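## Task

Pick up the small cardboard box on the desk and set it down on the counter that stands behind the shelving, without disturbing the stacked cartons. Only if those cartons close off every route to the counter, place the box on the top of the low shelf instead. It fails if the low shelf is not standing upright at the end, or if the robot topples or finishes leaning. The box must stay where it is without the robot supporting it.

## Robot and tools

ROBOT. A wheeled base (differential drive, no sideways motion) with a column, a tilting head and two six-joint arms, each ending in a two-finger gripper. Folded, it measures 0.73 m long, 0.62 m wide, 1.88 m tall; its front sits 0.40 m ahead of the column.

FRAMES. Base frame: origin on the floor under the column between the drive wheels, x forward, y to the left, z up. left_hand and right_hand are reported in it: the point where the fingers join (tips 8 mm further). The hand z axis runs along the fingers, its y axis along the opening. The odometry frame is the base frame at the scene start; base_odometry counts wheel turns only, so slip looks like travel. Heading is positive leftward, -3.142 to 3.142.

execute_actions. Argument actions: a list holding one action or none (none just returns state and pictures). An action may contain:
- base: exactly one key. translate_m = a relative drive along the current heading in metres, -3 to 3, positive forward. rotate_rad = a relative turn in place in radians, -3.2 to 3.2, positive counter-clockwise seen from above.
- joints: a single dictionary covering both arms and the head, keyed by joint name, each value an absolute target (not an offset). Radians: head_tilt_rad -0.61 to 1.308 (0 level, positive down); left_/right_joint1_rad -2.879 to 2.879; joint2 0 to 3.141; joint3 0 to 3.019; joint4 -1.692 to 1.57; joint5 -1.57 to 1.57 (positive swings hand to robot's right); joint6 -2.094 to 2.094 (positive rolls clockwise seen from behind). left_gripper_m / right_gripper_m: fingertip gap in metres, 0 to 0.093.
- speeds: optional caps for this action only, translate_m 0.05 to 0.8 m/s, rotate_rad 0.1 to 1 rad/s (defaults are the maxima). A base move needing over about 8.7 s is refused. speeds do not slow arms.
cameras: list of cam_head_left, cam_head_right, cam_left_wrist, cam_right_wrist, nav_camera, or all; omitted/null means all, [] means none. Bad keys or out-of-range values refuse the call and nothing moves. Motions in one action start together. Joints you omit may still be pushing toward earlier targets.

wait: seconds 0 to 10; commands nothing, returns state and images. zoom_image: camera plus region [x0, y0, x1, y1] in pixels of that camera's latest full 504x504 image, at most 504 px a side. finished_scene: scene = the current scene's number; irreversible, reports success.

ARM GEOMETRY. Left joint1 at -1.57 (right at 1.57) with joints 5, 6 at 0 puts the arm in a forward vertical plane 0.23 m beside the column. With a = j2 - 0.35, b = 1.05 + j2 - j3, c = b - j4 (c = 1.57 means fingers straight down): hand ahead = 0.12 + 0.39 sin a + 0.38 cos b + 0.25 cos c; up = 1.46 + 0.39 cos a - 0.38 sin b - 0.25 sin c. E.g. j2, j3, j4 = 0.93, 0.78, 0.14 gives 0.60 m ahead, 1.21 m up. Real hands sit up to ~5 cm lower and nearer the column (~12 cm under load). Reach ~1 m from the shoulder, lowest ~0.47 m up; the floor is out of reach. Light items (under 0.3 kg) carry fine 0.65 to 1.6 m up, up to 0.6 m ahead, fingers down.

FRICTION AND GRIPPER. Changes under ~0.03 rad (0.08 for joints 2, 3) may not move a joint though it says done. For gentle contact, step ~0.05 rad per call from your last target. Fingers are 7 cm long; the hand body is 10 cm wide, 7 cm thick. To grasp, command an opening smaller than the object; off_target is then normal. A reported opening staying 0.002 m or more above target means something is held.

RESULT LINES. base_status / joint_status: done, off_target (resting off target, may still push), contact_stop (base only, a wheel stalled: back off 0.05 m before turning), time_out. "joint command not followed" plus a cause: line means a self/other-arm/body or obstacle check withheld that arm's targets (per joint: not_followed); reverse the offending joints by at least 0.05 rad or drive away. on_its_own lists uncommanded behaviour; "held at" is a held target. A blocked arm keeps pushing and heats up; resend its reported positions to relax it. turned_by_wheels vs turned_by_imu differing by over ~4% and 0.05 rad means a collision or slip. base_tilt in degrees (forward, right); a forward drop of 0.5 deg while moving means leaning back: reverse 0.05 m. motor_effort shows left_wheel and right_wheel percent, peak in brackets. wheel_motors_off = 1 after ~3 s of hard base pushing (motors off 2 s). Joint torques are raw and offset. MOTOR HOT warns at 85 °C; an OVER-TEMPERATURE FAULT at 100 °C drops that arm, and keys show limit_stop_at_motor_heat.

CAMERAS. Head cameras 1.47 to 1.58 m up, looking down by about head_tilt_rad. Wrist cameras sit 0.10 m behind the fingertips, looking along the fingers tilted 0.62 rad toward the hand's +x; with fingers down and arm forward, things above image centre are farther ahead. nav_camera is on the base front, 0.23 m up, looking ahead. Calibration data (K, distortion, T_world_to_cam) is given in the base frame.

AVOID. Arms striking or pressing each other (can end the run), dropping or flinging objects, hard shoves, knocking the low shelf over, moving the stacked cartons, tipping the robot, a table edge catching the column, and prolonged pushing that overheats motors. Release the object so it rests on its own before finishing.

Each tool is called after "Call:" as name(argument=value, ...), one argument or row to a line, values as JSON.

## Session

I'll start by looking at the current state and the camera images.

Call:
execute_actions(
  actions=[],
)

Scene clock: 0.00 s.
Joint torques (N m, as the arm reports them, + toward a larger angle): no reading
base_odometry: x=+0.000 y=+0.000 heading=+0.000 (m, m, rad; odometry frame)
turned_by_wheels: +0.000 (rad since the last result)
turned_by_imu: +0.000 (rad since the last result)
base_tilt: forward=+1.0 right=-0.5 (deg)
base_status: not commanded
joint_positions: head_tilt_rad=+0.868 left_joint1_rad=-1.578 left_joint2_rad=+0.884 left_joint3_rad=+0.409 left_joint4_rad=-0.901 left_joint5_rad=+0.022 left_joint6_rad=+0.103 left_gripper_m=+0.094 right_joint1_rad=+1.568 right_joint2_rad=+0.900 right_joint3_rad=+0.386 right_joint4_rad=-0.927 right_joint5_rad=+0.023 right_joint6_rad=+0.011 right_gripper_m=+0.095
joint_status: not commanded
wheel_motors_off: 0
motor_effort: left_wheel=-1 right_wheel=+3 (%)
left_hand: x=+0.1543 y=+0.2193 z=+1.2436 quat_wxyz=(+0.413, -0.045, -0.909, +0.033) (m; base frame)
right_hand: x=+0.1348 y=-0.2300 z=+1.2523 quat_wxyz=(+0.443, -0.001, -0.897, +0.014) (m; base frame)
pictures: cam_head_left, cam_head_right, cam_left_wrist, cam_right_wrist, nav_camera
Images, in order (width x height): cam_head_left 504x504, cam_head_right 504x504, cam_left_wrist 504x504, cam_right_wrist 504x504, nav_camera 504x504.

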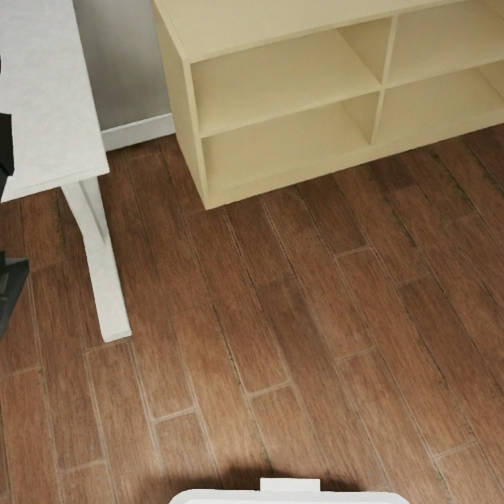

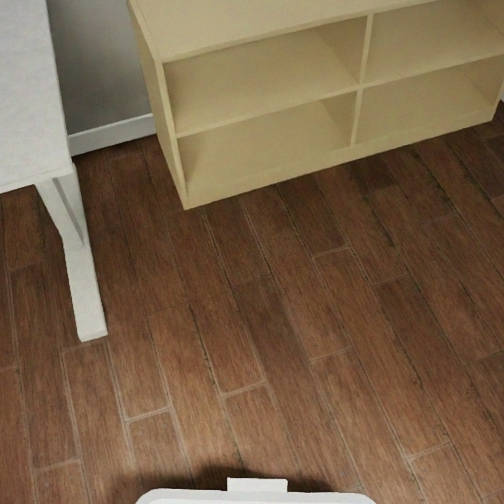

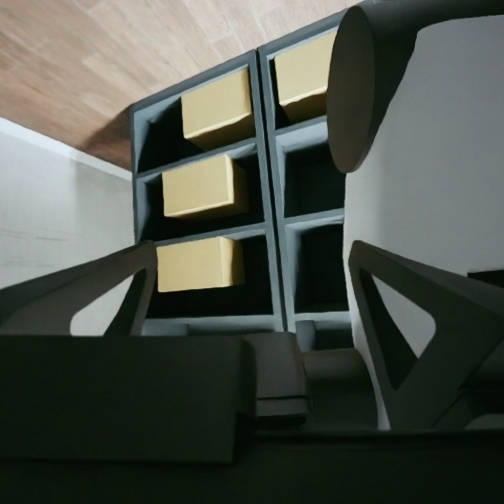

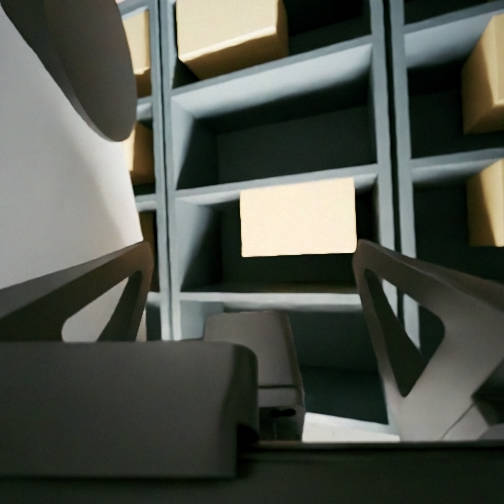

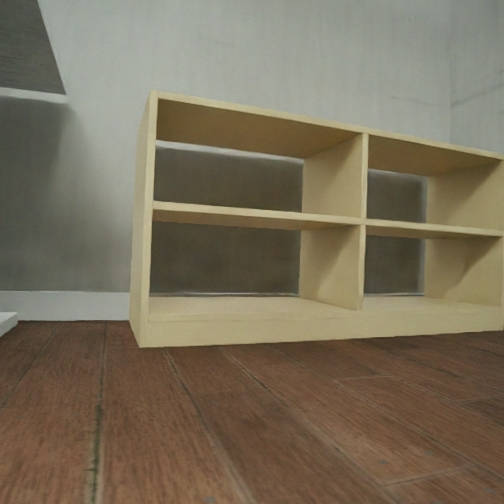

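Call:
execute_actions(
  actions=[
    {"base": {"rotate_rad": 0.8}, "joints": {"head_tilt_rad": 0.5}},
  ],
  cameras=["cam_head_left", "cam_head_right", "nav_camera"],
)

Scene clock: 2.67 s.
Joint torques (N m, as the arm reports them, + toward a larger angle): left_arm=[-1.69 -7.79 -0.49 -1.13  0.06  0.02] | right_arm=[-1.06 -6.63 -2.1  -1.8   0.02  0.04]
base_odometry: x=+0.000 y=+0.000 heading=+0.799 (m, m, rad; odometry frame)
turned_by_wheels: +0.799 (rad since the last result)
turned_by_imu: +0.799 (rad since the last result)
base_tilt: forward=+1.0 right=-0.5 (deg)
base_status: done
joint_positions: head_tilt_rad=+0.518 left_joint1_rad=-1.578 left_joint2_rad=+0.884 left_joint3_rad=+0.409 left_joint4_rad=-0.901 left_joint5_rad=+0.022 left_joint6_rad=+0.103 left_gripper_m=+0.094 right_joint1_rad=+1.568 right_joint2_rad=+0.900 right_joint3_rad=+0.386 right_joint4_rad=-0.927 right_joint5_rad=+0.023 right_joint6_rad=+0.011 right_gripper_m=+0.095
joint_status: all done
wheel_motors_off: 0
motor_effort: left_wheel=-7(38) right_wheel=+6(54) (%)
left_hand: x=+0.1543 y=+0.2193 z=+1.2436 quat_wxyz=(+0.413, -0.045, -0.909, +0.033) (m; base frame)
right_hand: x=+0.1348 y=-0.2300 z=+1.2523 quat_wxyz=(+0.443, -0.001, -0.897, +0.014) (m; base frame)
pictures: cam_head_left, cam_head_right, nav_camera
camera_calibration (this result's frames):
cam_head_left: T_world_to_cam=[[0.0526681, -0.998231, -0.027593, 0.0679874], [-0.574862, -0.00771357, -0.818214, 1.28626], [0.816553, 0.058956, -0.574251, 0.779508], [0, 0, 0, 1]] pos_world=[0.09933, 0.0318321, 1.50194]
cam_head_right: T_world_to_cam=[[0.0366711, -0.999046, -0.023704, -0.00821195], [-0.576069, -0.00175111, -0.817399, 1.28868], [0.816578, 0.0436301, -0.575584, 0.775231], [0, 0, 0, 1]] pos_world=[0.109635, -0.0397709, 1.49938]
Images, in order (width x height): cam_head_left 504x504, cam_head_right 504x504, nav_camera 504x504.

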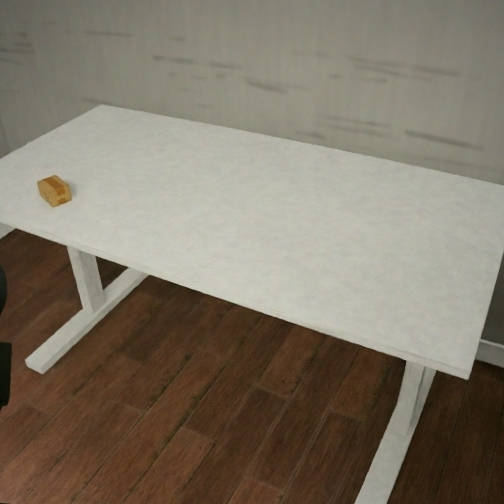

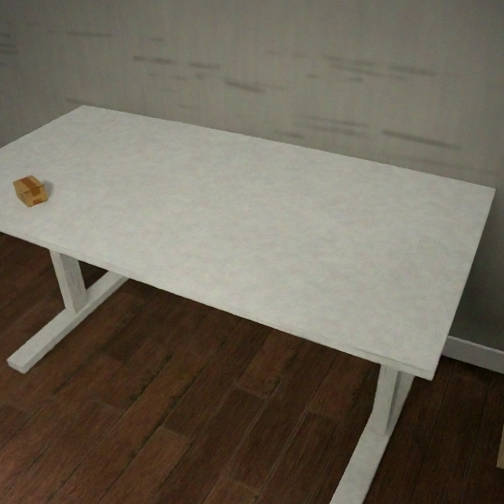

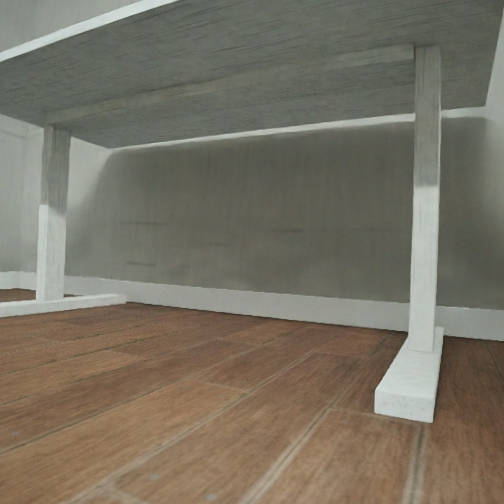

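Call:
execute_actions(
  actions=[
    {"base": {"rotate_rad": 0.9}, "joints": {"head_tilt_rad": 0.3}},
  ],
  cameras=["cam_head_left", "cam_head_right", "nav_camera", "cam_left_wrist", "cam_right_wrist"],
)

Scene clock: 5.43 s.
Joint torques (N m, as the arm reports them, + toward a larger angle): left_arm=[-1.66 -8.   -0.36 -1.16  0.06  0.02] | right_arm=[-1.27 -6.83 -1.85 -1.77  0.03  0.01]
base_odometry: x=+0.000 y=+0.000 heading=+1.697 (m, m, rad; odometry frame)
turned_by_wheels: +0.899 (rad since the last result)
turned_by_imu: +0.903 (rad since the last result)
base_tilt: forward=+1.0 right=-0.5 (deg)
base_status: done
joint_positions: head_tilt_rad=+0.319 left_joint1_rad=-1.578 left_joint2_rad=+0.884 left_joint3_rad=+0.409 left_joint4_rad=-0.901 left_joint5_rad=+0.022 left_joint6_rad=+0.103 left_gripper_m=+0.094 right_joint1_rad=+1.568 right_joint2_rad=+0.900 right_joint3_rad=+0.386 right_joint4_rad=-0.927 right_joint5_rad=+0.023 right_joint6_rad=+0.011 right_gripper_m=+0.095
joint_status: all done
wheel_motors_off: 0
motor_effort: left_wheel=-5(30) right_wheel=+6(28) (%)
left_hand: x=+0.1543 y=+0.2193 z=+1.2436 quat_wxyz=(+0.413, -0.045, -0.909, +0.033) (m; base frame)
right_hand: x=+0.1348 y=-0.2300 z=+1.2523 quat_wxyz=(+0.443, -0.001, -0.897, +0.014) (m; base frame)
pictures: cam_head_left, cam_head_right, cam_left_wrist, cam_right_wrist, nav_camera
camera_calibration (this result's frames):
cam_head_left: T_world_to_cam=[[0.0570824, -0.998231, -0.0166404, 0.0508997], [-0.401827, -0.00771357, -0.915683, 1.42771], [0.913935, 0.058956, -0.401556, 0.508688], [0, 0, 0, 1]] pos_world=[0.105878, 0.0318321, 1.51244]
cam_head_right: T_world_to_cam=[[0.0406323, -0.999046, -0.0159895, -0.0202904], [-0.403171, -0.00175111, -0.915123, 1.43053], [0.914222, 0.0436301, -0.402857, 0.50435], [0, 0, 0, 1]] pos_world=[0.116485, -0.0397709, 1.51197]
Images, in order (width x height): cam_head_left 504x504, cam_head_right 504x504, cam_left_wrist 504x504, cam_right_wrist 504x504, nav_camera 504x504.

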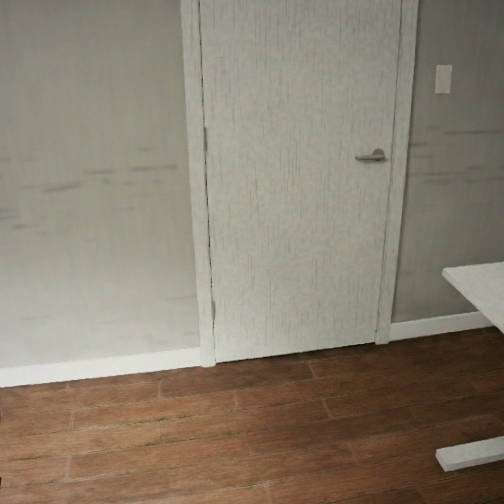

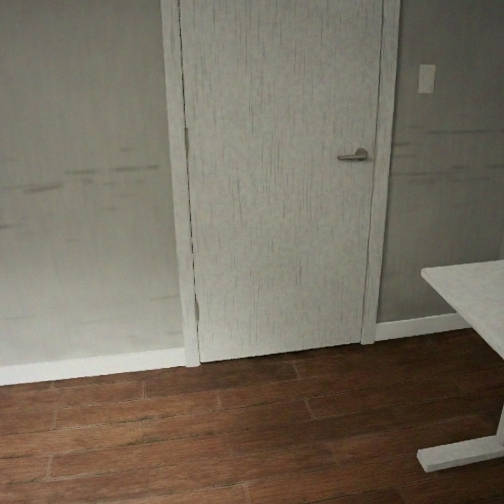

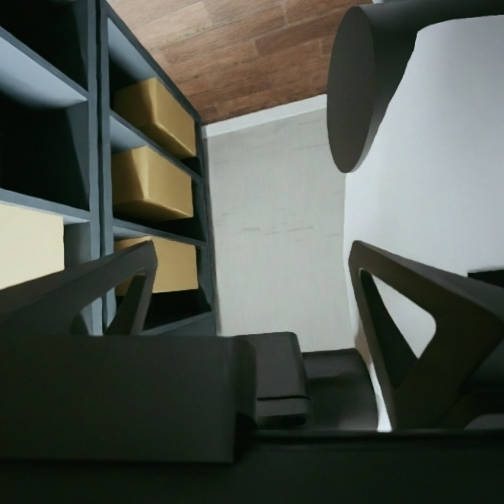

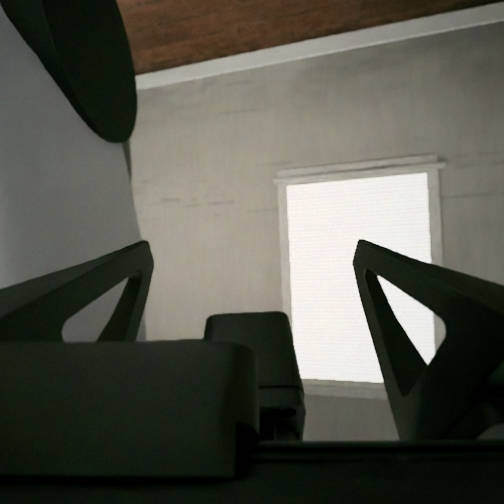

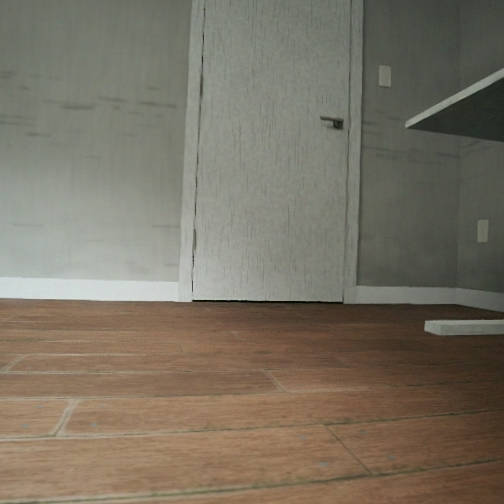

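Call:
execute_actions(
  actions=[
    {"base": {"rotate_rad": 0.8}},
  ],
  cameras=["cam_head_left", "cam_head_right", "nav_camera"],
)

Scene clock: 8.17 s.
Joint torques (N m, as the arm reports them, + toward a larger angle): left_arm=[-1.71 -7.72 -0.46 -1.17  0.06  0.03] | right_arm=[-1.   -6.77 -2.05 -1.74  0.04  0.01]
base_odometry: x=+0.000 y=+0.000 heading=+2.496 (m, m, rad; odometry frame)
turned_by_wheels: +0.799 (rad since the last result)
turned_by_imu: +0.803 (rad since the last result)
base_tilt: forward=+1.0 right=-0.5 (deg)
base_status: done
joint_positions: head_tilt_rad=+0.319 left_joint1_rad=-1.578 left_joint2_rad=+0.884 left_joint3_rad=+0.409 left_joint4_rad=-0.901 left_joint5_rad=+0.022 left_joint6_rad=+0.103 left_gripper_m=+0.094 right_joint1_rad=+1.568 right_joint2_rad=+0.900 right_joint3_rad=+0.386 right_joint4_rad=-0.927 right_joint5_rad=+0.023 right_joint6_rad=+0.011 right_gripper_m=+0.095
joint_status: not commanded
wheel_motors_off: 0
motor_effort: left_wheel=-6(29) right_wheel=+6(28) (%)
left_hand: x=+0.1543 y=+0.2193 z=+1.2436 quat_wxyz=(+0.413, -0.045, -0.909, +0.033) (m; base frame)
right_hand: x=+0.1348 y=-0.2300 z=+1.2523 quat_wxyz=(+0.443, -0.001, -0.897, +0.014) (m; base frame)
pictures: cam_head_left, cam_head_right, nav_camera
camera_calibration (this result's frames):
cam_head_left: T_world_to_cam=[[0.0570832, -0.998231, -0.0166378, 0.0508956], [-0.401785, -0.00771357, -0.915702, 1.42773], [0.913953, 0.058956, -0.401514, 0.508623], [0, 0, 0, 1]] pos_world=[0.105879, 0.0318321, 1.51245]
cam_head_right: T_world_to_cam=[[0.0406331, -0.999046, -0.0159876, -0.0202933], [-0.403128, -0.00175111, -0.915142, 1.43056], [0.914241, 0.0436301, -0.402815, 0.504284], [0, 0, 0, 1]] pos_world=[0.116487, -0.0397709, 1.51197]
Images, in order (width x height): cam_head_left 504x504, cam_head_right 504x504, nav_camera 504x504.

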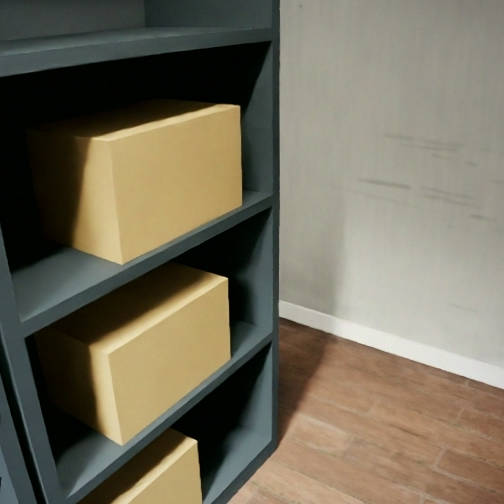

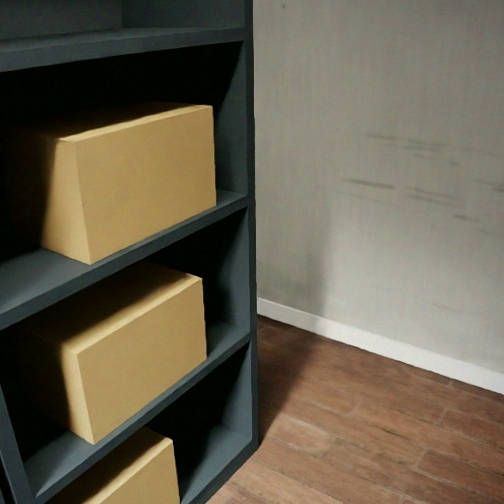

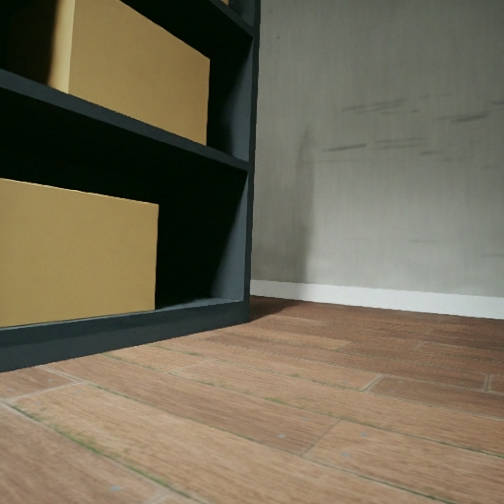

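Call:
execute_actions(
  actions=[
    {"base": {"rotate_rad": -0.9}},
  ],
  cameras=[],
)

Call:
execute_actions(
  actions=[
    {"base": {"translate_m": 1.03}},
  ],
  cameras=[],
)

Call:
execute_actions(
  actions=[
    {"base": {"rotate_rad": -1.24}, "joints": {"head_tilt_rad": 0.75}},
  ],
  cameras=["all"],
)

Scene clock: 13.60 s.
Joint torques (N m, as the arm reports them, + toward a larger angle): left_arm=[-1.7  -7.89 -0.55 -1.06  0.06  0.02] | right_arm=[-1.06 -6.67 -1.91 -1.68  0.04  0.03]
base_odometry: x=+0.000 y=+0.000 heading=+1.599 (m, m, rad; odometry frame)
turned_by_wheels: -0.897 (rad since the last result)
turned_by_imu: -0.899 (rad since the last result)
base_tilt: forward=+1.0 right=-0.5 (deg)
base_status: done
joint_positions: head_tilt_rad=+0.319 left_joint1_rad=-1.578 left_joint2_rad=+0.884 left_joint3_rad=+0.409 left_joint4_rad=-0.901 left_joint5_rad=+0.022 left_joint6_rad=+0.103 left_gripper_m=+0.094 right_joint1_rad=+1.568 right_joint2_rad=+0.900 right_joint3_rad=+0.386 right_joint4_rad=-0.927 right_joint5_rad=+0.023 right_joint6_rad=+0.011 right_gripper_m=+0.095
joint_status: not commanded
wheel_motors_off: 0
motor_effort: left_wheel=+2(45) right_wheel=+0(36) (%)
left_hand: x=+0.1543 y=+0.2193 z=+1.2436 quat_wxyz=(+0.413, -0.045, -0.909, +0.033) (m; base frame)
right_hand: x=+0.1348 y=-0.2300 z=+1.2523 quat_wxyz=(+0.443, -0.001, -0.897, +0.014) (m; base frame)
pictures: none
No camera images: the call's "cameras" was empty. Leave "cameras" out to get every camera's image.

Scene clock: 16.70 s.
Joint torques (N m, as the arm reports them, + toward a larger angle): left_arm=[-1.69 -7.8  -0.63 -1.15  0.07  0.02] | right_arm=[-1.21 -7.23 -2.19 -1.78  0.04  0.02]
base_odometry: x=-0.028 y=+1.030 heading=+1.599 (m, m, rad; odometry frame)
turned_by_wheels: +0.000 (rad since the last result)
turned_by_imu: +0.002 (rad since the last result)
base_tilt: forward=+1.1 right=-0.5 (deg)
base_status: done
joint_positions: head_tilt_rad=+0.319 left_joint1_rad=-1.578 left_joint2_rad=+0.884 left_joint3_rad=+0.411 left_joint4_rad=-0.901 left_joint5_rad=+0.022 left_joint6_rad=+0.103 left_gripper_m=+0.094 right_joint1_rad=+1.568 right_joint2_rad=+0.900 right_joint3_rad=+0.388 right_joint4_rad=-0.927 right_joint5_rad=+0.023 right_joint6_rad=+0.011 right_gripper_m=+0.095
joint_status: not commanded
wheel_motors_off: 0
motor_effort: left_wheel=+1(46) right_wheel=+0(57) (%)
left_hand: x=+0.1558 y=+0.2193 z=+1.2432 quat_wxyz=(+0.411, -0.045, -0.910, +0.033) (m; base frame)
right_hand: x=+0.1360 y=-0.2301 z=+1.2519 quat_wxyz=(+0.442, -0.001, -0.897, +0.014) (m; base frame)
pictures: none
No camera images: the call's "cameras" was empty. Leave "cameras" out to get every camera's image.

Scene clock: 19.53 s.
Joint torques (N m, as the arm reports them, + toward a larger angle): left_arm=[-1.65 -7.84 -0.73 -1.12  0.06  0.02] | right_arm=[-1.14 -7.14 -2.09 -1.68  0.05  0.04]
base_odometry: x=-0.029 y=+1.030 heading=+0.360 (m, m, rad; odometry frame)
turned_by_wheels: -1.239 (rad since the last result)
turned_by_imu: -1.241 (rad since the last result)
base_tilt: forward=+1.0 right=-0.5 (deg)
base_status: done
joint_positions: head_tilt_rad=+0.752 left_joint1_rad=-1.578 left_joint2_rad=+0.884 left_joint3_rad=+0.411 left_joint4_rad=-0.901 left_joint5_rad=+0.022 left_joint6_rad=+0.103 left_gripper_m=+0.094 right_joint1_rad=+1.568 right_joint2_rad=+0.900 right_joint3_rad=+0.388 right_joint4_rad=-0.927 right_joint5_rad=+0.023 right_joint6_rad=+0.011 right_gripper_m=+0.095
joint_status: all done
wheel_motors_off: 0
motor_effort: left_wheel=+6(52) right_wheel=-6(59) (%)
left_hand: x=+0.1558 y=+0.2193 z=+1.2432 quat_wxyz=(+0.411, -0.045, -0.910, +0.033) (m; base frame)
right_hand: x=+0.1360 y=-0.2301 z=+1.2519 quat_wxyz=(+0.442, -0.001, -0.897, +0.014) (m; base frame)
pictures: cam_head_left, cam_head_right, cam_left_wrist, cam_right_wrist, nav_camera
camera_calibration (this result's frames):
cam_head_left: T_world_to_cam=[[0.0448371, -0.998231, -0.0390505, 0.0860235], [-0.748875, -0.00771357, -0.662667, 1.05542], [0.661193, 0.058956, -0.747896, 1.05469], [0, 0, 0, 1]] pos_world=[0.0891643, 0.0318321, 1.49154]
cam_head_right: T_world_to_cam=[[0.0301774, -0.999046, -0.0315591, 0.00420959], [-0.74986, -0.00175111, -0.661595, 1.05743], [0.660908, 0.0436301, -0.749197, 1.05038], [0, 0, 0, 1]] pos_world=[0.0985954, -0.0397709, 1.48667]
cam_left_wrist: T_world_to_cam=[[-0.0748323, -0.991815, 0.103459, 0.102071], [-0.0916575, 0.110152, 0.989679, -1.23518], [-0.992975, 0.0645771, -0.0991501, 0.385169], [0, 0, 0, 1]] pos_world=[0.276888, 0.21242, 1.25006]
cam_right_wrist: T_world_to_cam=[[0.0109681, -0.999219, 0.0379745, -0.281038], [-0.0261015, 0.0376777, 0.998949, -1.23871], [-0.999599, -0.0119478, -0.0256679, 0.286816], [0, 0, 0, 1]] pos_world=[0.257451, -0.230719, 1.25545]
Images, in order (width x height): cam_head_left 504x504, cam_head_right 504x504, cam_left_wrist 504x504, cam_right_wrist 504x504, nav_camera 504x504.

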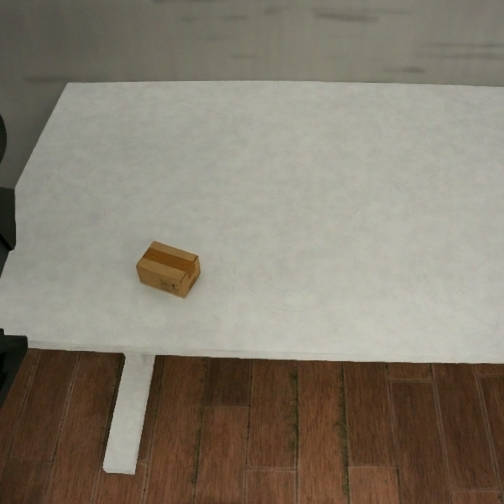

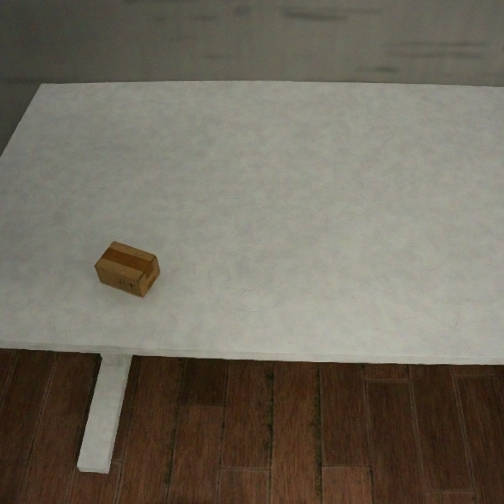

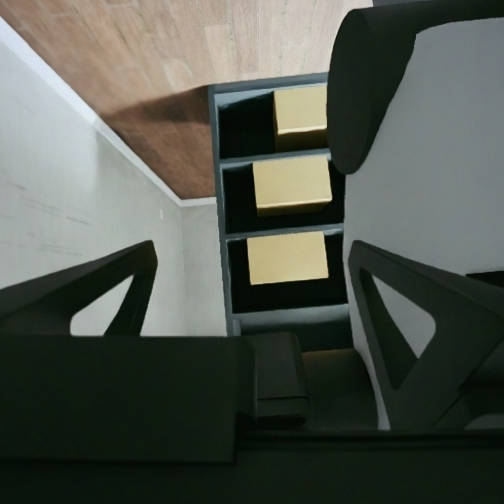

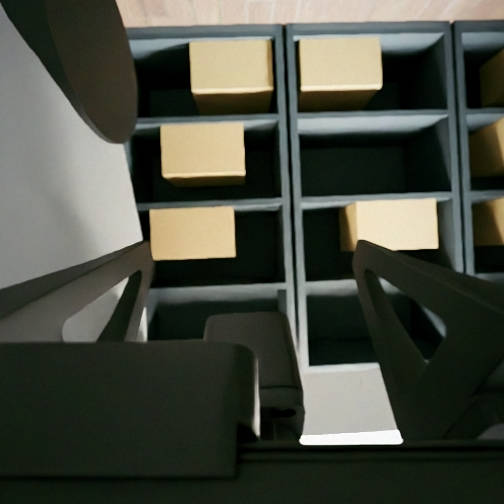

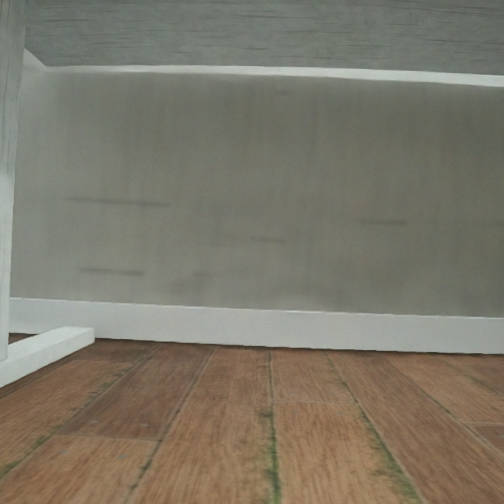

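Call:
zoom_image(
  camera="cam_head_left",
  region=[108, 210, 228, 330],
)

Call:
zoom_image(
  camera="cam_head_right",
  region=[68, 210, 188, 330],
)

Region (108, 210, 228, 330) of cam_head_left's 504x504 image, scaled by 4.200, with more detail than that image has.

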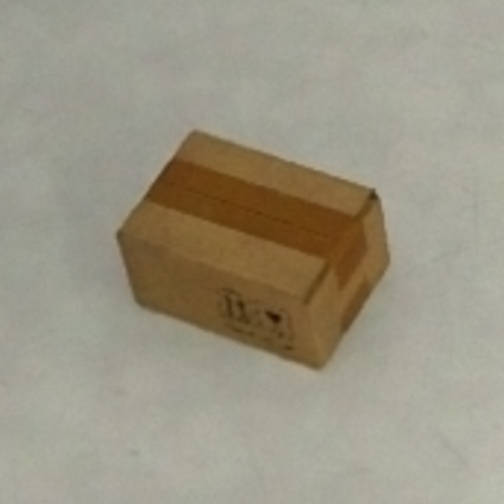

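Region (68, 210, 188, 330) of cam_head_right's 504x504 image, scaled by 4.200, with more detail than that image has.

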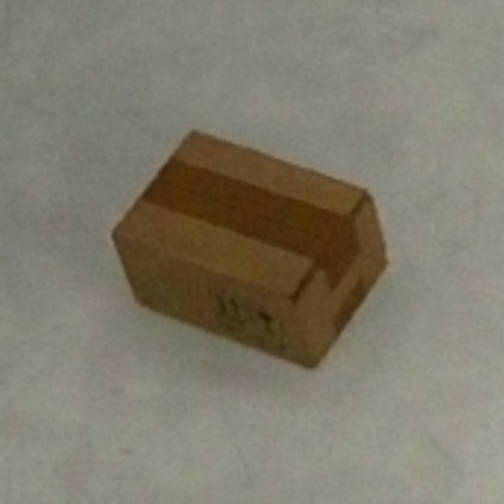

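Call:
execute_actions(
  actions=[
    {"base": {"translate_m": 0.15}, "joints": {"left_joint1_rad": -1.57, "left_joint2_rad": 1.62, "left_joint3_rad": 1.22, "left_joint4_rad": -0.13, "left_joint5_rad": 0.0, "left_joint6_rad": -1.2, "left_gripper_m": 0.093, "head_tilt_rad": 0.9}},
  ],
  cameras=["cam_head_left", "cam_head_right", "cam_left_wrist"],
)

Scene clock: 24.57 s.
Joint torques (N m, as the arm reports them, + toward a larger angle): left_arm=[ -1.06 -16.81   1.82   0.59  -0.14  -0.07] | right_arm=[-0.95 -6.83 -2.   -1.74  0.07  0.04]
base_odometry: x=+0.112 y=+1.082 heading=+0.358 (m, m, rad; odometry frame)
turned_by_wheels: -0.002 (rad since the last result)
turned_by_imu: -0.002 (rad since the last result)
base_tilt: forward=+1.0 right=-0.5 (deg)
base_status: done
joint_positions: head_tilt_rad=+0.902 left_joint1_rad=-1.577 left_joint2_rad=+1.610 left_joint3_rad=+1.222 left_joint4_rad=-0.132 left_joint5_rad=+0.002 left_joint6_rad=-1.192 left_gripper_m=+0.093 right_joint1_rad=+1.568 right_joint2_rad=+0.900 right_joint3_rad=+0.387 right_joint4_rad=-0.927 right_joint5_rad=+0.023 right_joint6_rad=+0.011 right_gripper_m=+0.095
joint_status: all done
wheel_motors_off: 0
motor_effort: left_wheel=-1(69) right_wheel=+1(64) (%)
left_hand: x=+0.5430 y=+0.2203 z=+0.9480 quat_wxyz=(+0.001, +0.560, -0.828, +0.004) (m; base frame)
right_hand: x=+0.1352 y=-0.2300 z=+1.2522 quat_wxyz=(+0.442, -0.001, -0.897, +0.014) (m; base frame)
pictures: cam_head_left, cam_head_right, cam_left_wrist
camera_calibration (this result's frames):
cam_head_left: T_world_to_cam=[[0.0385224, -0.998231, -0.0452916, 0.0959505], [-0.839201, -0.00771357, -0.543767, 0.876827], [0.542456, 0.058956, -0.838013, 1.19941], [0, 0, 0, 1]] pos_world=[0.0815125, 0.0318321, 1.48625]
cam_head_right: T_world_to_cam=[[0.0251416, -0.999046, -0.0357008, 0.0108397], [-0.840015, -0.00175111, -0.542561, 0.878629], [0.541981, 0.0436301, -0.839258, 1.19502], [0, 0, 0, 1]] pos_world=[0.090112, -0.0397709, 1.48003]
cam_left_wrist: T_world_to_cam=[[0.921322, -0.38877, -0.00482936, -0.408556], [-0.311121, -0.744642, 0.590518, -0.221744], [-0.233172, -0.542555, -0.80701, 1.1326], [0, 0, 0, 1]] pos_world=[0.571512, 0.290541, 1.04299]
Images, in order (width x height): cam_head_left 504x504, cam_head_right 504x504, cam_left_wrist 504x504.

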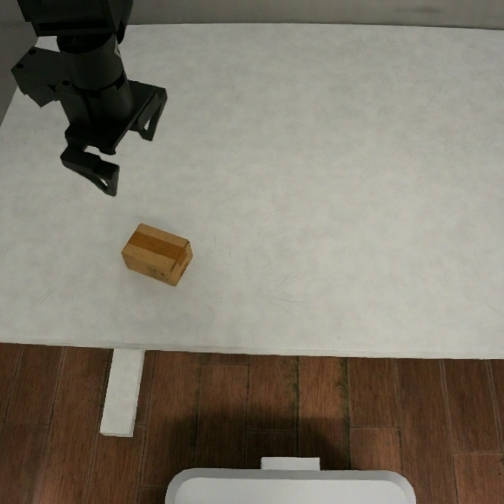

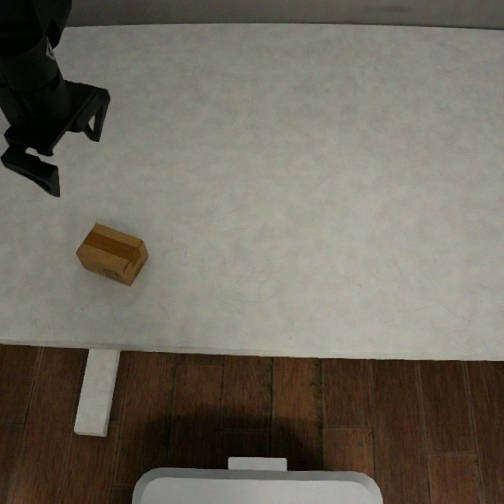

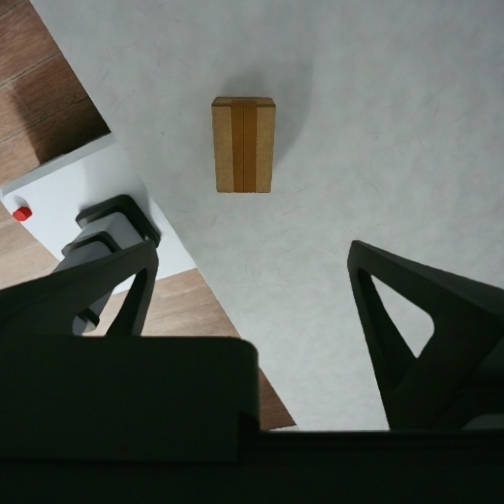

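Call:
execute_actions(
  actions=[
    {"joints": {"left_joint2_rad": 2.0, "left_joint3_rad": 1.545, "left_joint4_rad": -0.07}},
  ],
  cameras=["cam_head_left", "cam_left_wrist"],
)

Scene clock: 26.77 s.
Joint torques (N m, as the arm reports them, + toward a larger angle): left_arm=[ -1.07 -18.88   1.7    0.48  -0.15  -0.07] | right_arm=[-1.11 -6.81 -1.92 -1.71  0.01  0.04]
base_odometry: x=+0.112 y=+1.082 heading=+0.358 (m, m, rad; odometry frame)
turned_by_wheels: +0.000 (rad since the last result)
turned_by_imu: +0.000 (rad since the last result)
base_tilt: forward=+1.0 right=-0.5 (deg)
base_status: not commanded
joint_positions: head_tilt_rad=+0.902 left_joint1_rad=-1.577 left_joint2_rad=+2.017 left_joint3_rad=+1.539 left_joint4_rad=-0.071 left_joint5_rad=+0.002 left_joint6_rad=-1.192 left_gripper_m=+0.093 right_joint1_rad=+1.568 right_joint2_rad=+0.900 right_joint3_rad=+0.387 right_joint4_rad=-0.927 right_joint5_rad=+0.023 right_joint6_rad=+0.011 right_gripper_m=+0.095
joint_status: all done
wheel_motors_off: 0
motor_effort: left_wheel=-1(2) right_wheel=+2(2) (%)
left_hand: x=+0.5178 y=+0.2196 z=+0.7906 quat_wxyz=(+0.013, +0.560, -0.828, -0.004) (m; base frame)
right_hand: x=+0.1352 y=-0.2300 z=+1.2522 quat_wxyz=(+0.442, -0.001, -0.897, +0.014) (m; base frame)
pictures: cam_head_left, cam_left_wrist
camera_calibration (this result's frames):
cam_head_left: T_world_to_cam=[[0.0385224, -0.998231, -0.0452916, 0.0959505], [-0.8392, -0.00771357, -0.543768, 0.876827], [0.542456, 0.058956, -0.838013, 1.19941], [0, 0, 0, 1]] pos_world=[0.0815125, 0.0318321, 1.48625]
cam_left_wrist: T_world_to_cam=[[0.920738, -0.388901, -0.0315659, -0.364899], [-0.293981, -0.744648, 0.599228, -0.152917], [-0.256546, -0.542453, -0.799956, 1.00579], [0, 0, 0, 1]] pos_world=[0.549054, 0.289816, 0.884703]
Images, in order (width x height): cam_head_left 504x504, cam_left_wrist 504x504.

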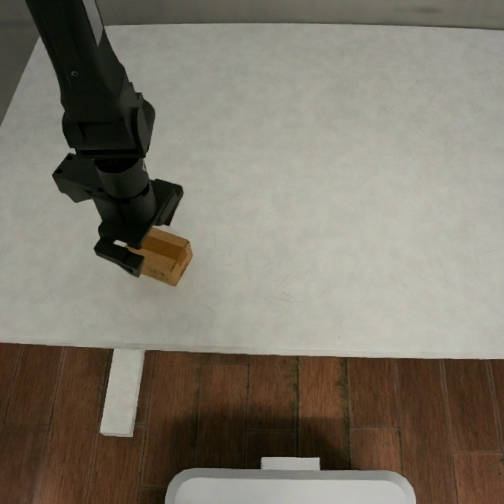

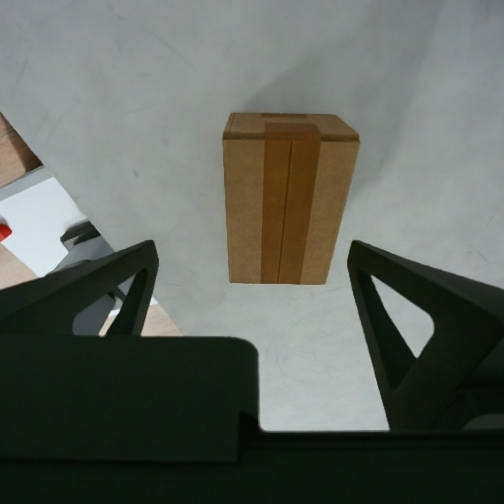

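Call:
execute_actions(
  actions=[
    {"base": {"translate_m": 0.022}},
  ],
  cameras=["cam_left_wrist"],
)

Scene clock: 28.70 s.
Joint torques (N m, as the arm reports them, + toward a larger angle): left_arm=[ -1.39 -18.32   1.09   0.53  -0.14  -0.07] | right_arm=[-1.19 -6.79 -1.87 -1.79  0.04  0.05]
base_odometry: x=+0.133 y=+1.090 heading=+0.357 (m, m, rad; odometry frame)
turned_by_wheels: -0.001 (rad since the last result)
turned_by_imu: -0.001 (rad since the last result)
base_tilt: forward=+1.0 right=-0.4 (deg)
base_status: done
joint_positions: head_tilt_rad=+0.902 left_joint1_rad=-1.577 left_joint2_rad=+2.011 left_joint3_rad=+1.546 left_joint4_rad=-0.071 left_joint5_rad=+0.002 left_joint6_rad=-1.192 left_gripper_m=+0.093 right_joint1_rad=+1.568 right_joint2_rad=+0.900 right_joint3_rad=+0.386 right_joint4_rad=-0.927 right_joint5_rad=+0.023 right_joint6_rad=+0.011 right_gripper_m=+0.095
joint_status: not commanded
wheel_motors_off: 0
motor_effort: left_wheel=+0(52) right_wheel=+1(40) (%)
left_hand: x=+0.5262 y=+0.2196 z=+0.7930 quat_wxyz=(+0.007, +0.560, -0.828, -0.001) (m; base frame)
right_hand: x=+0.1350 y=-0.2300 z=+1.2523 quat_wxyz=(+0.442, -0.001, -0.897, +0.014) (m; base frame)
pictures: cam_left_wrist
camera_calibration (this result's frames):
cam_left_wrist: T_world_to_cam=[[0.921095, -0.388843, -0.019607, -0.3822], [-0.30168, -0.744645, 0.595393, -0.14481], [-0.246115, -0.542499, -0.803195, 1.00693], [0, 0, 0, 1]] pos_world=[0.556176, 0.289809, 0.887484]
Images, in order (width x height): cam_left_wrist 504x504.

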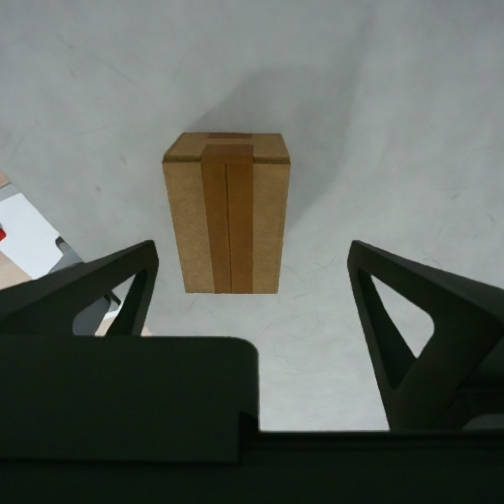

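Call:
execute_actions(
  actions=[
    {"joints": {"left_joint2_rad": 2.11, "left_joint3_rad": 1.63, "left_joint4_rad": -0.03}},
  ],
  cameras=["cam_head_left", "cam_left_wrist"],
)

Scene clock: 29.90 s.
Joint torques (N m, as the arm reports them, + toward a larger angle): left_arm=[ -1.12 -13.58   2.21   1.07  -0.05  -0.03] | right_arm=[-0.83 -6.86 -1.94 -1.73  0.04  0.03]
base_odometry: x=+0.133 y=+1.090 heading=+0.357 (m, m, rad; odometry frame)
turned_by_wheels: +0.000 (rad since the last result)
turned_by_imu: +0.000 (rad since the last result)
base_tilt: forward=+1.0 right=-0.4 (deg)
base_status: not commanded
joint_positions: head_tilt_rad=+0.902 left_joint1_rad=-1.577 left_joint2_rad=+2.057 left_joint3_rad=+1.624 left_joint4_rad=-0.042 left_joint5_rad=+0.000 left_joint6_rad=-1.195 left_gripper_m=+0.093 right_joint1_rad=+1.568 right_joint2_rad=+0.900 right_joint3_rad=+0.386 right_joint4_rad=-0.927 right_joint5_rad=+0.023 right_joint6_rad=+0.011 right_gripper_m=+0.095
joint_status: all done
wheel_motors_off: 0
motor_effort: left_wheel=-1(2) right_wheel=+3(4) (%)
left_hand: x=+0.5512 y=+0.2198 z=+0.7764 quat_wxyz=(-0.019, +0.561, -0.827, +0.016) (m; base frame)
right_hand: x=+0.1348 y=-0.2300 z=+1.2523 quat_wxyz=(+0.443, -0.001, -0.897, +0.014) (m; base frame)
pictures: cam_head_left, cam_left_wrist
camera_calibration (this result's frames):
cam_head_left: T_world_to_cam=[[0.038511, -0.998231, -0.0453013, 0.0959661], [-0.839338, -0.00771357, -0.543556, 0.876508], [0.542244, 0.058956, -0.83815, 1.19963], [0, 0, 0, 1]] pos_world=[0.0814989, 0.0318321, 1.48625]
cam_left_wrist: T_world_to_cam=[[0.92205, -0.385374, 0.0362039, -0.450136], [-0.334782, -0.747048, 0.574318, -0.0920379], [-0.194281, -0.54167, -0.817832, 0.982482], [0, 0, 0, 1]] pos_world=[0.575113, 0.289954, 0.872661]
Images, in order (width x height): cam_head_left 504x504, cam_left_wrist 504x504.

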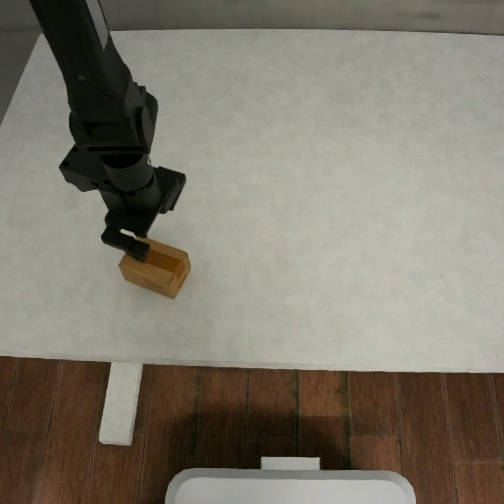

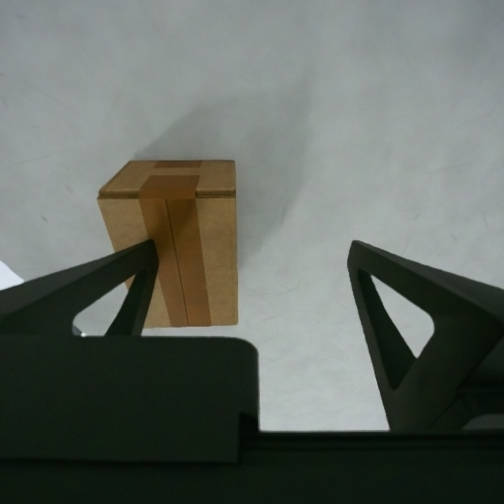

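Call:
execute_actions(
  actions=[
    {"joints": {"left_joint2_rad": 1.96}},
  ],
  cameras=["cam_left_wrist"],
)

Call:
execute_actions(
  actions=[
    {"base": {"translate_m": -0.028}},
  ],
  cameras=["cam_left_wrist", "cam_head_left"],
)

Scene clock: 32.17 s.
Joint torques (N m, as the arm reports them, + toward a larger angle): left_arm=[ -0.76 -18.88   3.     1.08  -0.03  -0.02] | right_arm=[-1.09 -7.1  -1.97 -1.77  0.05  0.04]
base_odometry: x=+0.133 y=+1.090 heading=+0.357 (m, m, rad; odometry frame)
turned_by_wheels: +0.000 (rad since the last result)
turned_by_imu: +0.000 (rad since the last result)
base_tilt: forward=+0.9 right=-0.6 (deg)
base_status: not commanded
joint_positions: head_tilt_rad=+0.902 left_joint1_rad=-1.577 left_joint2_rad=+1.952 left_joint3_rad=+1.629 left_joint4_rad=-0.035 left_joint5_rad=+0.000 left_joint6_rad=-1.196 left_gripper_m=+0.093 right_joint1_rad=+1.568 right_joint2_rad=+0.900 right_joint3_rad=+0.386 right_joint4_rad=-0.927 right_joint5_rad=+0.023 right_joint6_rad=+0.011 right_gripper_m=+0.095
joint_status: all done
wheel_motors_off: 0
motor_effort: left_wheel=-1(1) right_wheel=+2(3) (%)
left_hand: x=+0.6247 y=+0.2199 z=+0.8256 quat_wxyz=(-0.067, +0.560, -0.824, +0.048) (m; base frame)
right_hand: x=+0.1348 y=-0.2300 z=+1.2523 quat_wxyz=(+0.443, -0.001, -0.897, +0.014) (m; base frame)
pictures: cam_left_wrist
camera_calibration (this result's frames):
cam_left_wrist: T_world_to_cam=[[0.912119, -0.384106, 0.143182, -0.602068], [-0.398206, -0.747309, 0.531942, -0.0210513], [-0.0973208, -0.54221, -0.834588, 0.99047], [0, 0, 0, 1]] pos_world=[0.637168, 0.290053, 0.924038]
Images, in order (width x height): cam_left_wrist 504x504.

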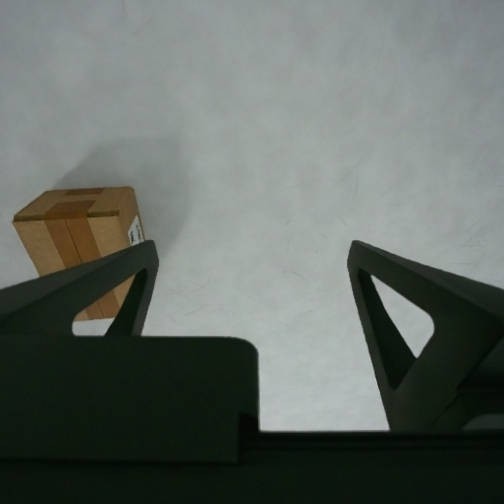

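Scene clock: 33.30 s.
Joint torques (N m, as the arm reports them, + toward a larger angle): left_arm=[ -1.55 -18.69   3.11   1.01  -0.05  -0.02] | right_arm=[-1.34 -6.81 -1.88 -1.65  0.05  0.04]
base_odometry: x=+0.106 y=+1.080 heading=+0.359 (m, m, rad; odometry frame)
turned_by_wheels: +0.002 (rad since the last result)
turned_by_imu: +0.002 (rad since the last result)
base_tilt: forward=+1.0 right=-0.6 (deg)
base_status: done
joint_positions: head_tilt_rad=+0.902 left_joint1_rad=-1.577 left_joint2_rad=+1.953 left_joint3_rad=+1.626 left_joint4_rad=-0.035 left_joint5_rad=+0.000 left_joint6_rad=-1.196 left_gripper_m=+0.093 right_joint1_rad=+1.568 right_joint2_rad=+0.900 right_joint3_rad=+0.385 right_joint4_rad=-0.927 right_joint5_rad=+0.023 right_joint6_rad=+0.011 right_gripper_m=+0.095
joint_status: not commanded
wheel_motors_off: 0
motor_effort: left_wheel=+1(59) right_wheel=-1(42) (%)
left_hand: x=+0.6228 y=+0.2199 z=+0.8251 quat_wxyz=(-0.066, +0.560, -0.824, +0.048) (m; base frame)
right_hand: x=+0.1344 y=-0.2300 z=+1.2525 quat_wxyz=(+0.443, -0.001, -0.896, +0.014) (m; base frame)
pictures: cam_head_left, cam_left_wrist
camera_calibration (this result's frames):
cam_head_left: T_world_to_cam=[[0.0384937, -0.998231, -0.045316, 0.0959895], [-0.839544, -0.00771357, -0.543236, 0.876026], [0.541926, 0.058956, -0.838356, 1.19996], [0, 0, 0, 1]] pos_world=[0.0814785, 0.0318321, 1.48623]
cam_left_wrist: T_world_to_cam=[[0.912546, -0.384122, 0.140395, -0.598235], [-0.396592, -0.747307, 0.533148, -0.0235367], [-0.0998755, -0.542201, -0.834292, 0.991217], [0, 0, 0, 1]] pos_world=[0.635581, 0.290055, 0.923501]
Images, in order (width x height): cam_head_left 504x504, cam_left_wrist 504x504.

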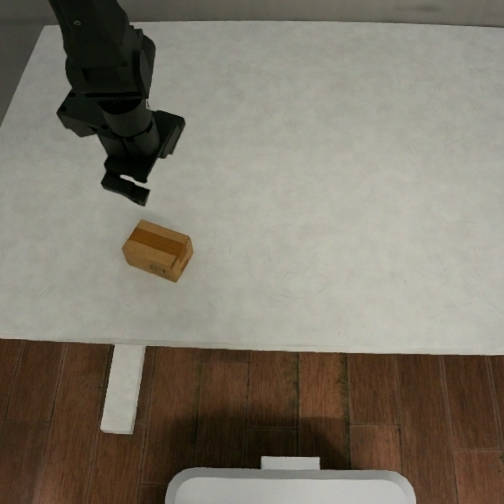

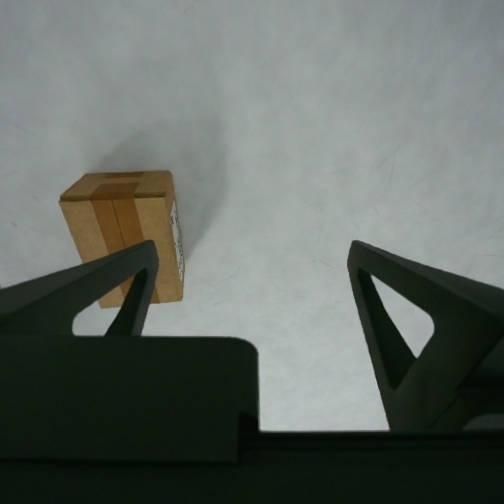

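Call:
execute_actions(
  actions=[
    {"base": {"translate_m": -0.017}, "joints": {"left_joint2_rad": 2.03}},
  ],
  cameras=["cam_left_wrist"],
)

Scene clock: 34.67 s.
Joint torques (N m, as the arm reports them, + toward a larger angle): left_arm=[ -1.14 -19.34   2.41   0.84  -0.04  -0.03] | right_arm=[-1.15 -6.88 -1.83 -1.77  0.04  0.04]
base_odometry: x=+0.090 y=+1.074 heading=+0.360 (m, m, rad; odometry frame)
turned_by_wheels: +0.001 (rad since the last result)
turned_by_imu: +0.001 (rad since the last result)
base_tilt: forward=+1.1 right=-0.5 (deg)
base_status: done
joint_positions: head_tilt_rad=+0.902 left_joint1_rad=-1.577 left_joint2_rad=+2.035 left_joint3_rad=+1.624 left_joint4_rad=-0.034 left_joint5_rad=+0.000 left_joint6_rad=-1.196 left_gripper_m=+0.093 right_joint1_rad=+1.568 right_joint2_rad=+0.899 right_joint3_rad=+0.384 right_joint4_rad=-0.927 right_joint5_rad=+0.023 right_joint6_rad=+0.011 right_gripper_m=+0.095
joint_status: all done
wheel_motors_off: 0
motor_effort: left_wheel=+1(52) right_wheel=-1(39) (%)
left_hand: x=+0.5683 y=+0.2198 z=+0.7863 quat_wxyz=(-0.031, +0.561, -0.827, +0.024) (m; base frame)
right_hand: x=+0.1342 y=-0.2300 z=+1.2526 quat_wxyz=(+0.443, -0.001, -0.896, +0.014) (m; base frame)
pictures: cam_left_wrist
camera_calibration (this result's frames):
cam_left_wrist: T_world_to_cam=[[0.920891, -0.384527, 0.0640242, -0.487632], [-0.351253, -0.747284, 0.564082, -0.074565], [-0.169061, -0.541947, -0.823233, 0.983891], [0, 0, 0, 1]] pos_world=[0.589202, 0.289988, 0.883252]
Images, in order (width x height): cam_left_wrist 504x504.

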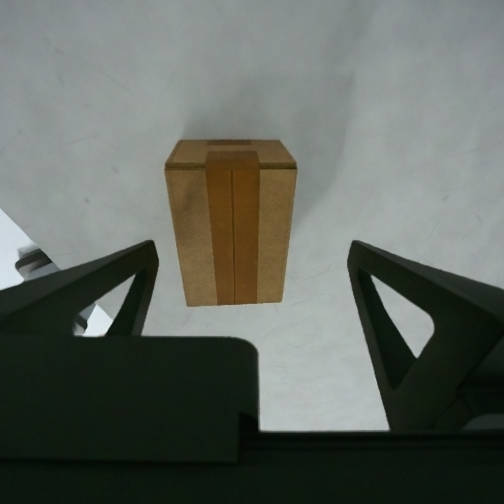

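Call:
execute_actions(
  actions=[
    {"joints": {"left_joint2_rad": 2.068}},
  ],
  cameras=["cam_left_wrist"],
)

Scene clock: 35.70 s.
Joint torques (N m, as the arm reports them, + toward a larger angle): left_arm=[ -1.29 -17.17   2.21   0.81  -0.04  -0.03] | right_arm=[-0.9  -6.75 -1.85 -1.7   0.04  0.05]
base_odometry: x=+0.090 y=+1.074 heading=+0.360 (m, m, rad; odometry frame)
turned_by_wheels: +0.000 (rad since the last result)
turned_by_imu: +0.000 (rad since the last result)
base_tilt: forward=+1.0 right=-0.6 (deg)
base_status: not commanded
joint_positions: head_tilt_rad=+0.902 left_joint1_rad=-1.577 left_joint2_rad=+2.052 left_joint3_rad=+1.624 left_joint4_rad=-0.034 left_joint5_rad=+0.000 left_joint6_rad=-1.196 left_gripper_m=+0.093 right_joint1_rad=+1.568 right_joint2_rad=+0.899 right_joint3_rad=+0.384 right_joint4_rad=-0.927 right_joint5_rad=+0.023 right_joint6_rad=+0.011 right_gripper_m=+0.095
joint_status: all done
wheel_motors_off: 0
motor_effort: left_wheel=+1(1) right_wheel=-1(1) (%)
left_hand: x=+0.5570 y=+0.2198 z=+0.7789 quat_wxyz=(-0.024, +0.562, -0.827, +0.020) (m; base frame)
right_hand: x=+0.1342 y=-0.2300 z=+1.2526 quat_wxyz=(+0.443, -0.001, -0.896, +0.014) (m; base frame)
pictures: cam_left_wrist
camera_calibration (this result's frames):
cam_left_wrist: T_world_to_cam=[[0.921803, -0.384607, 0.0485407, -0.465179], [-0.341799, -0.747282, 0.569862, -0.0841556], [-0.182899, -0.541892, -0.820305, 0.981331], [0, 0, 0, 1]] pos_world=[0.579524, 0.289977, 0.875528]
Images, in order (width x height): cam_left_wrist 504x504.

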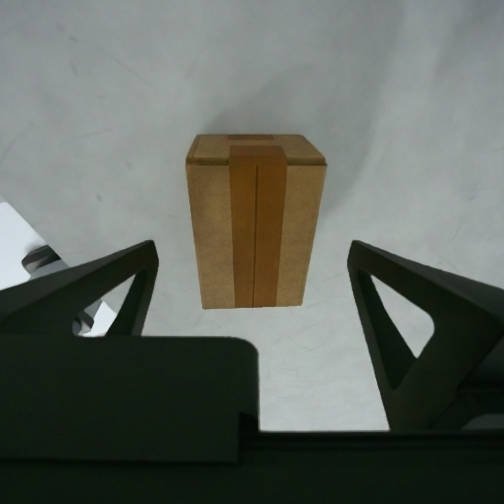

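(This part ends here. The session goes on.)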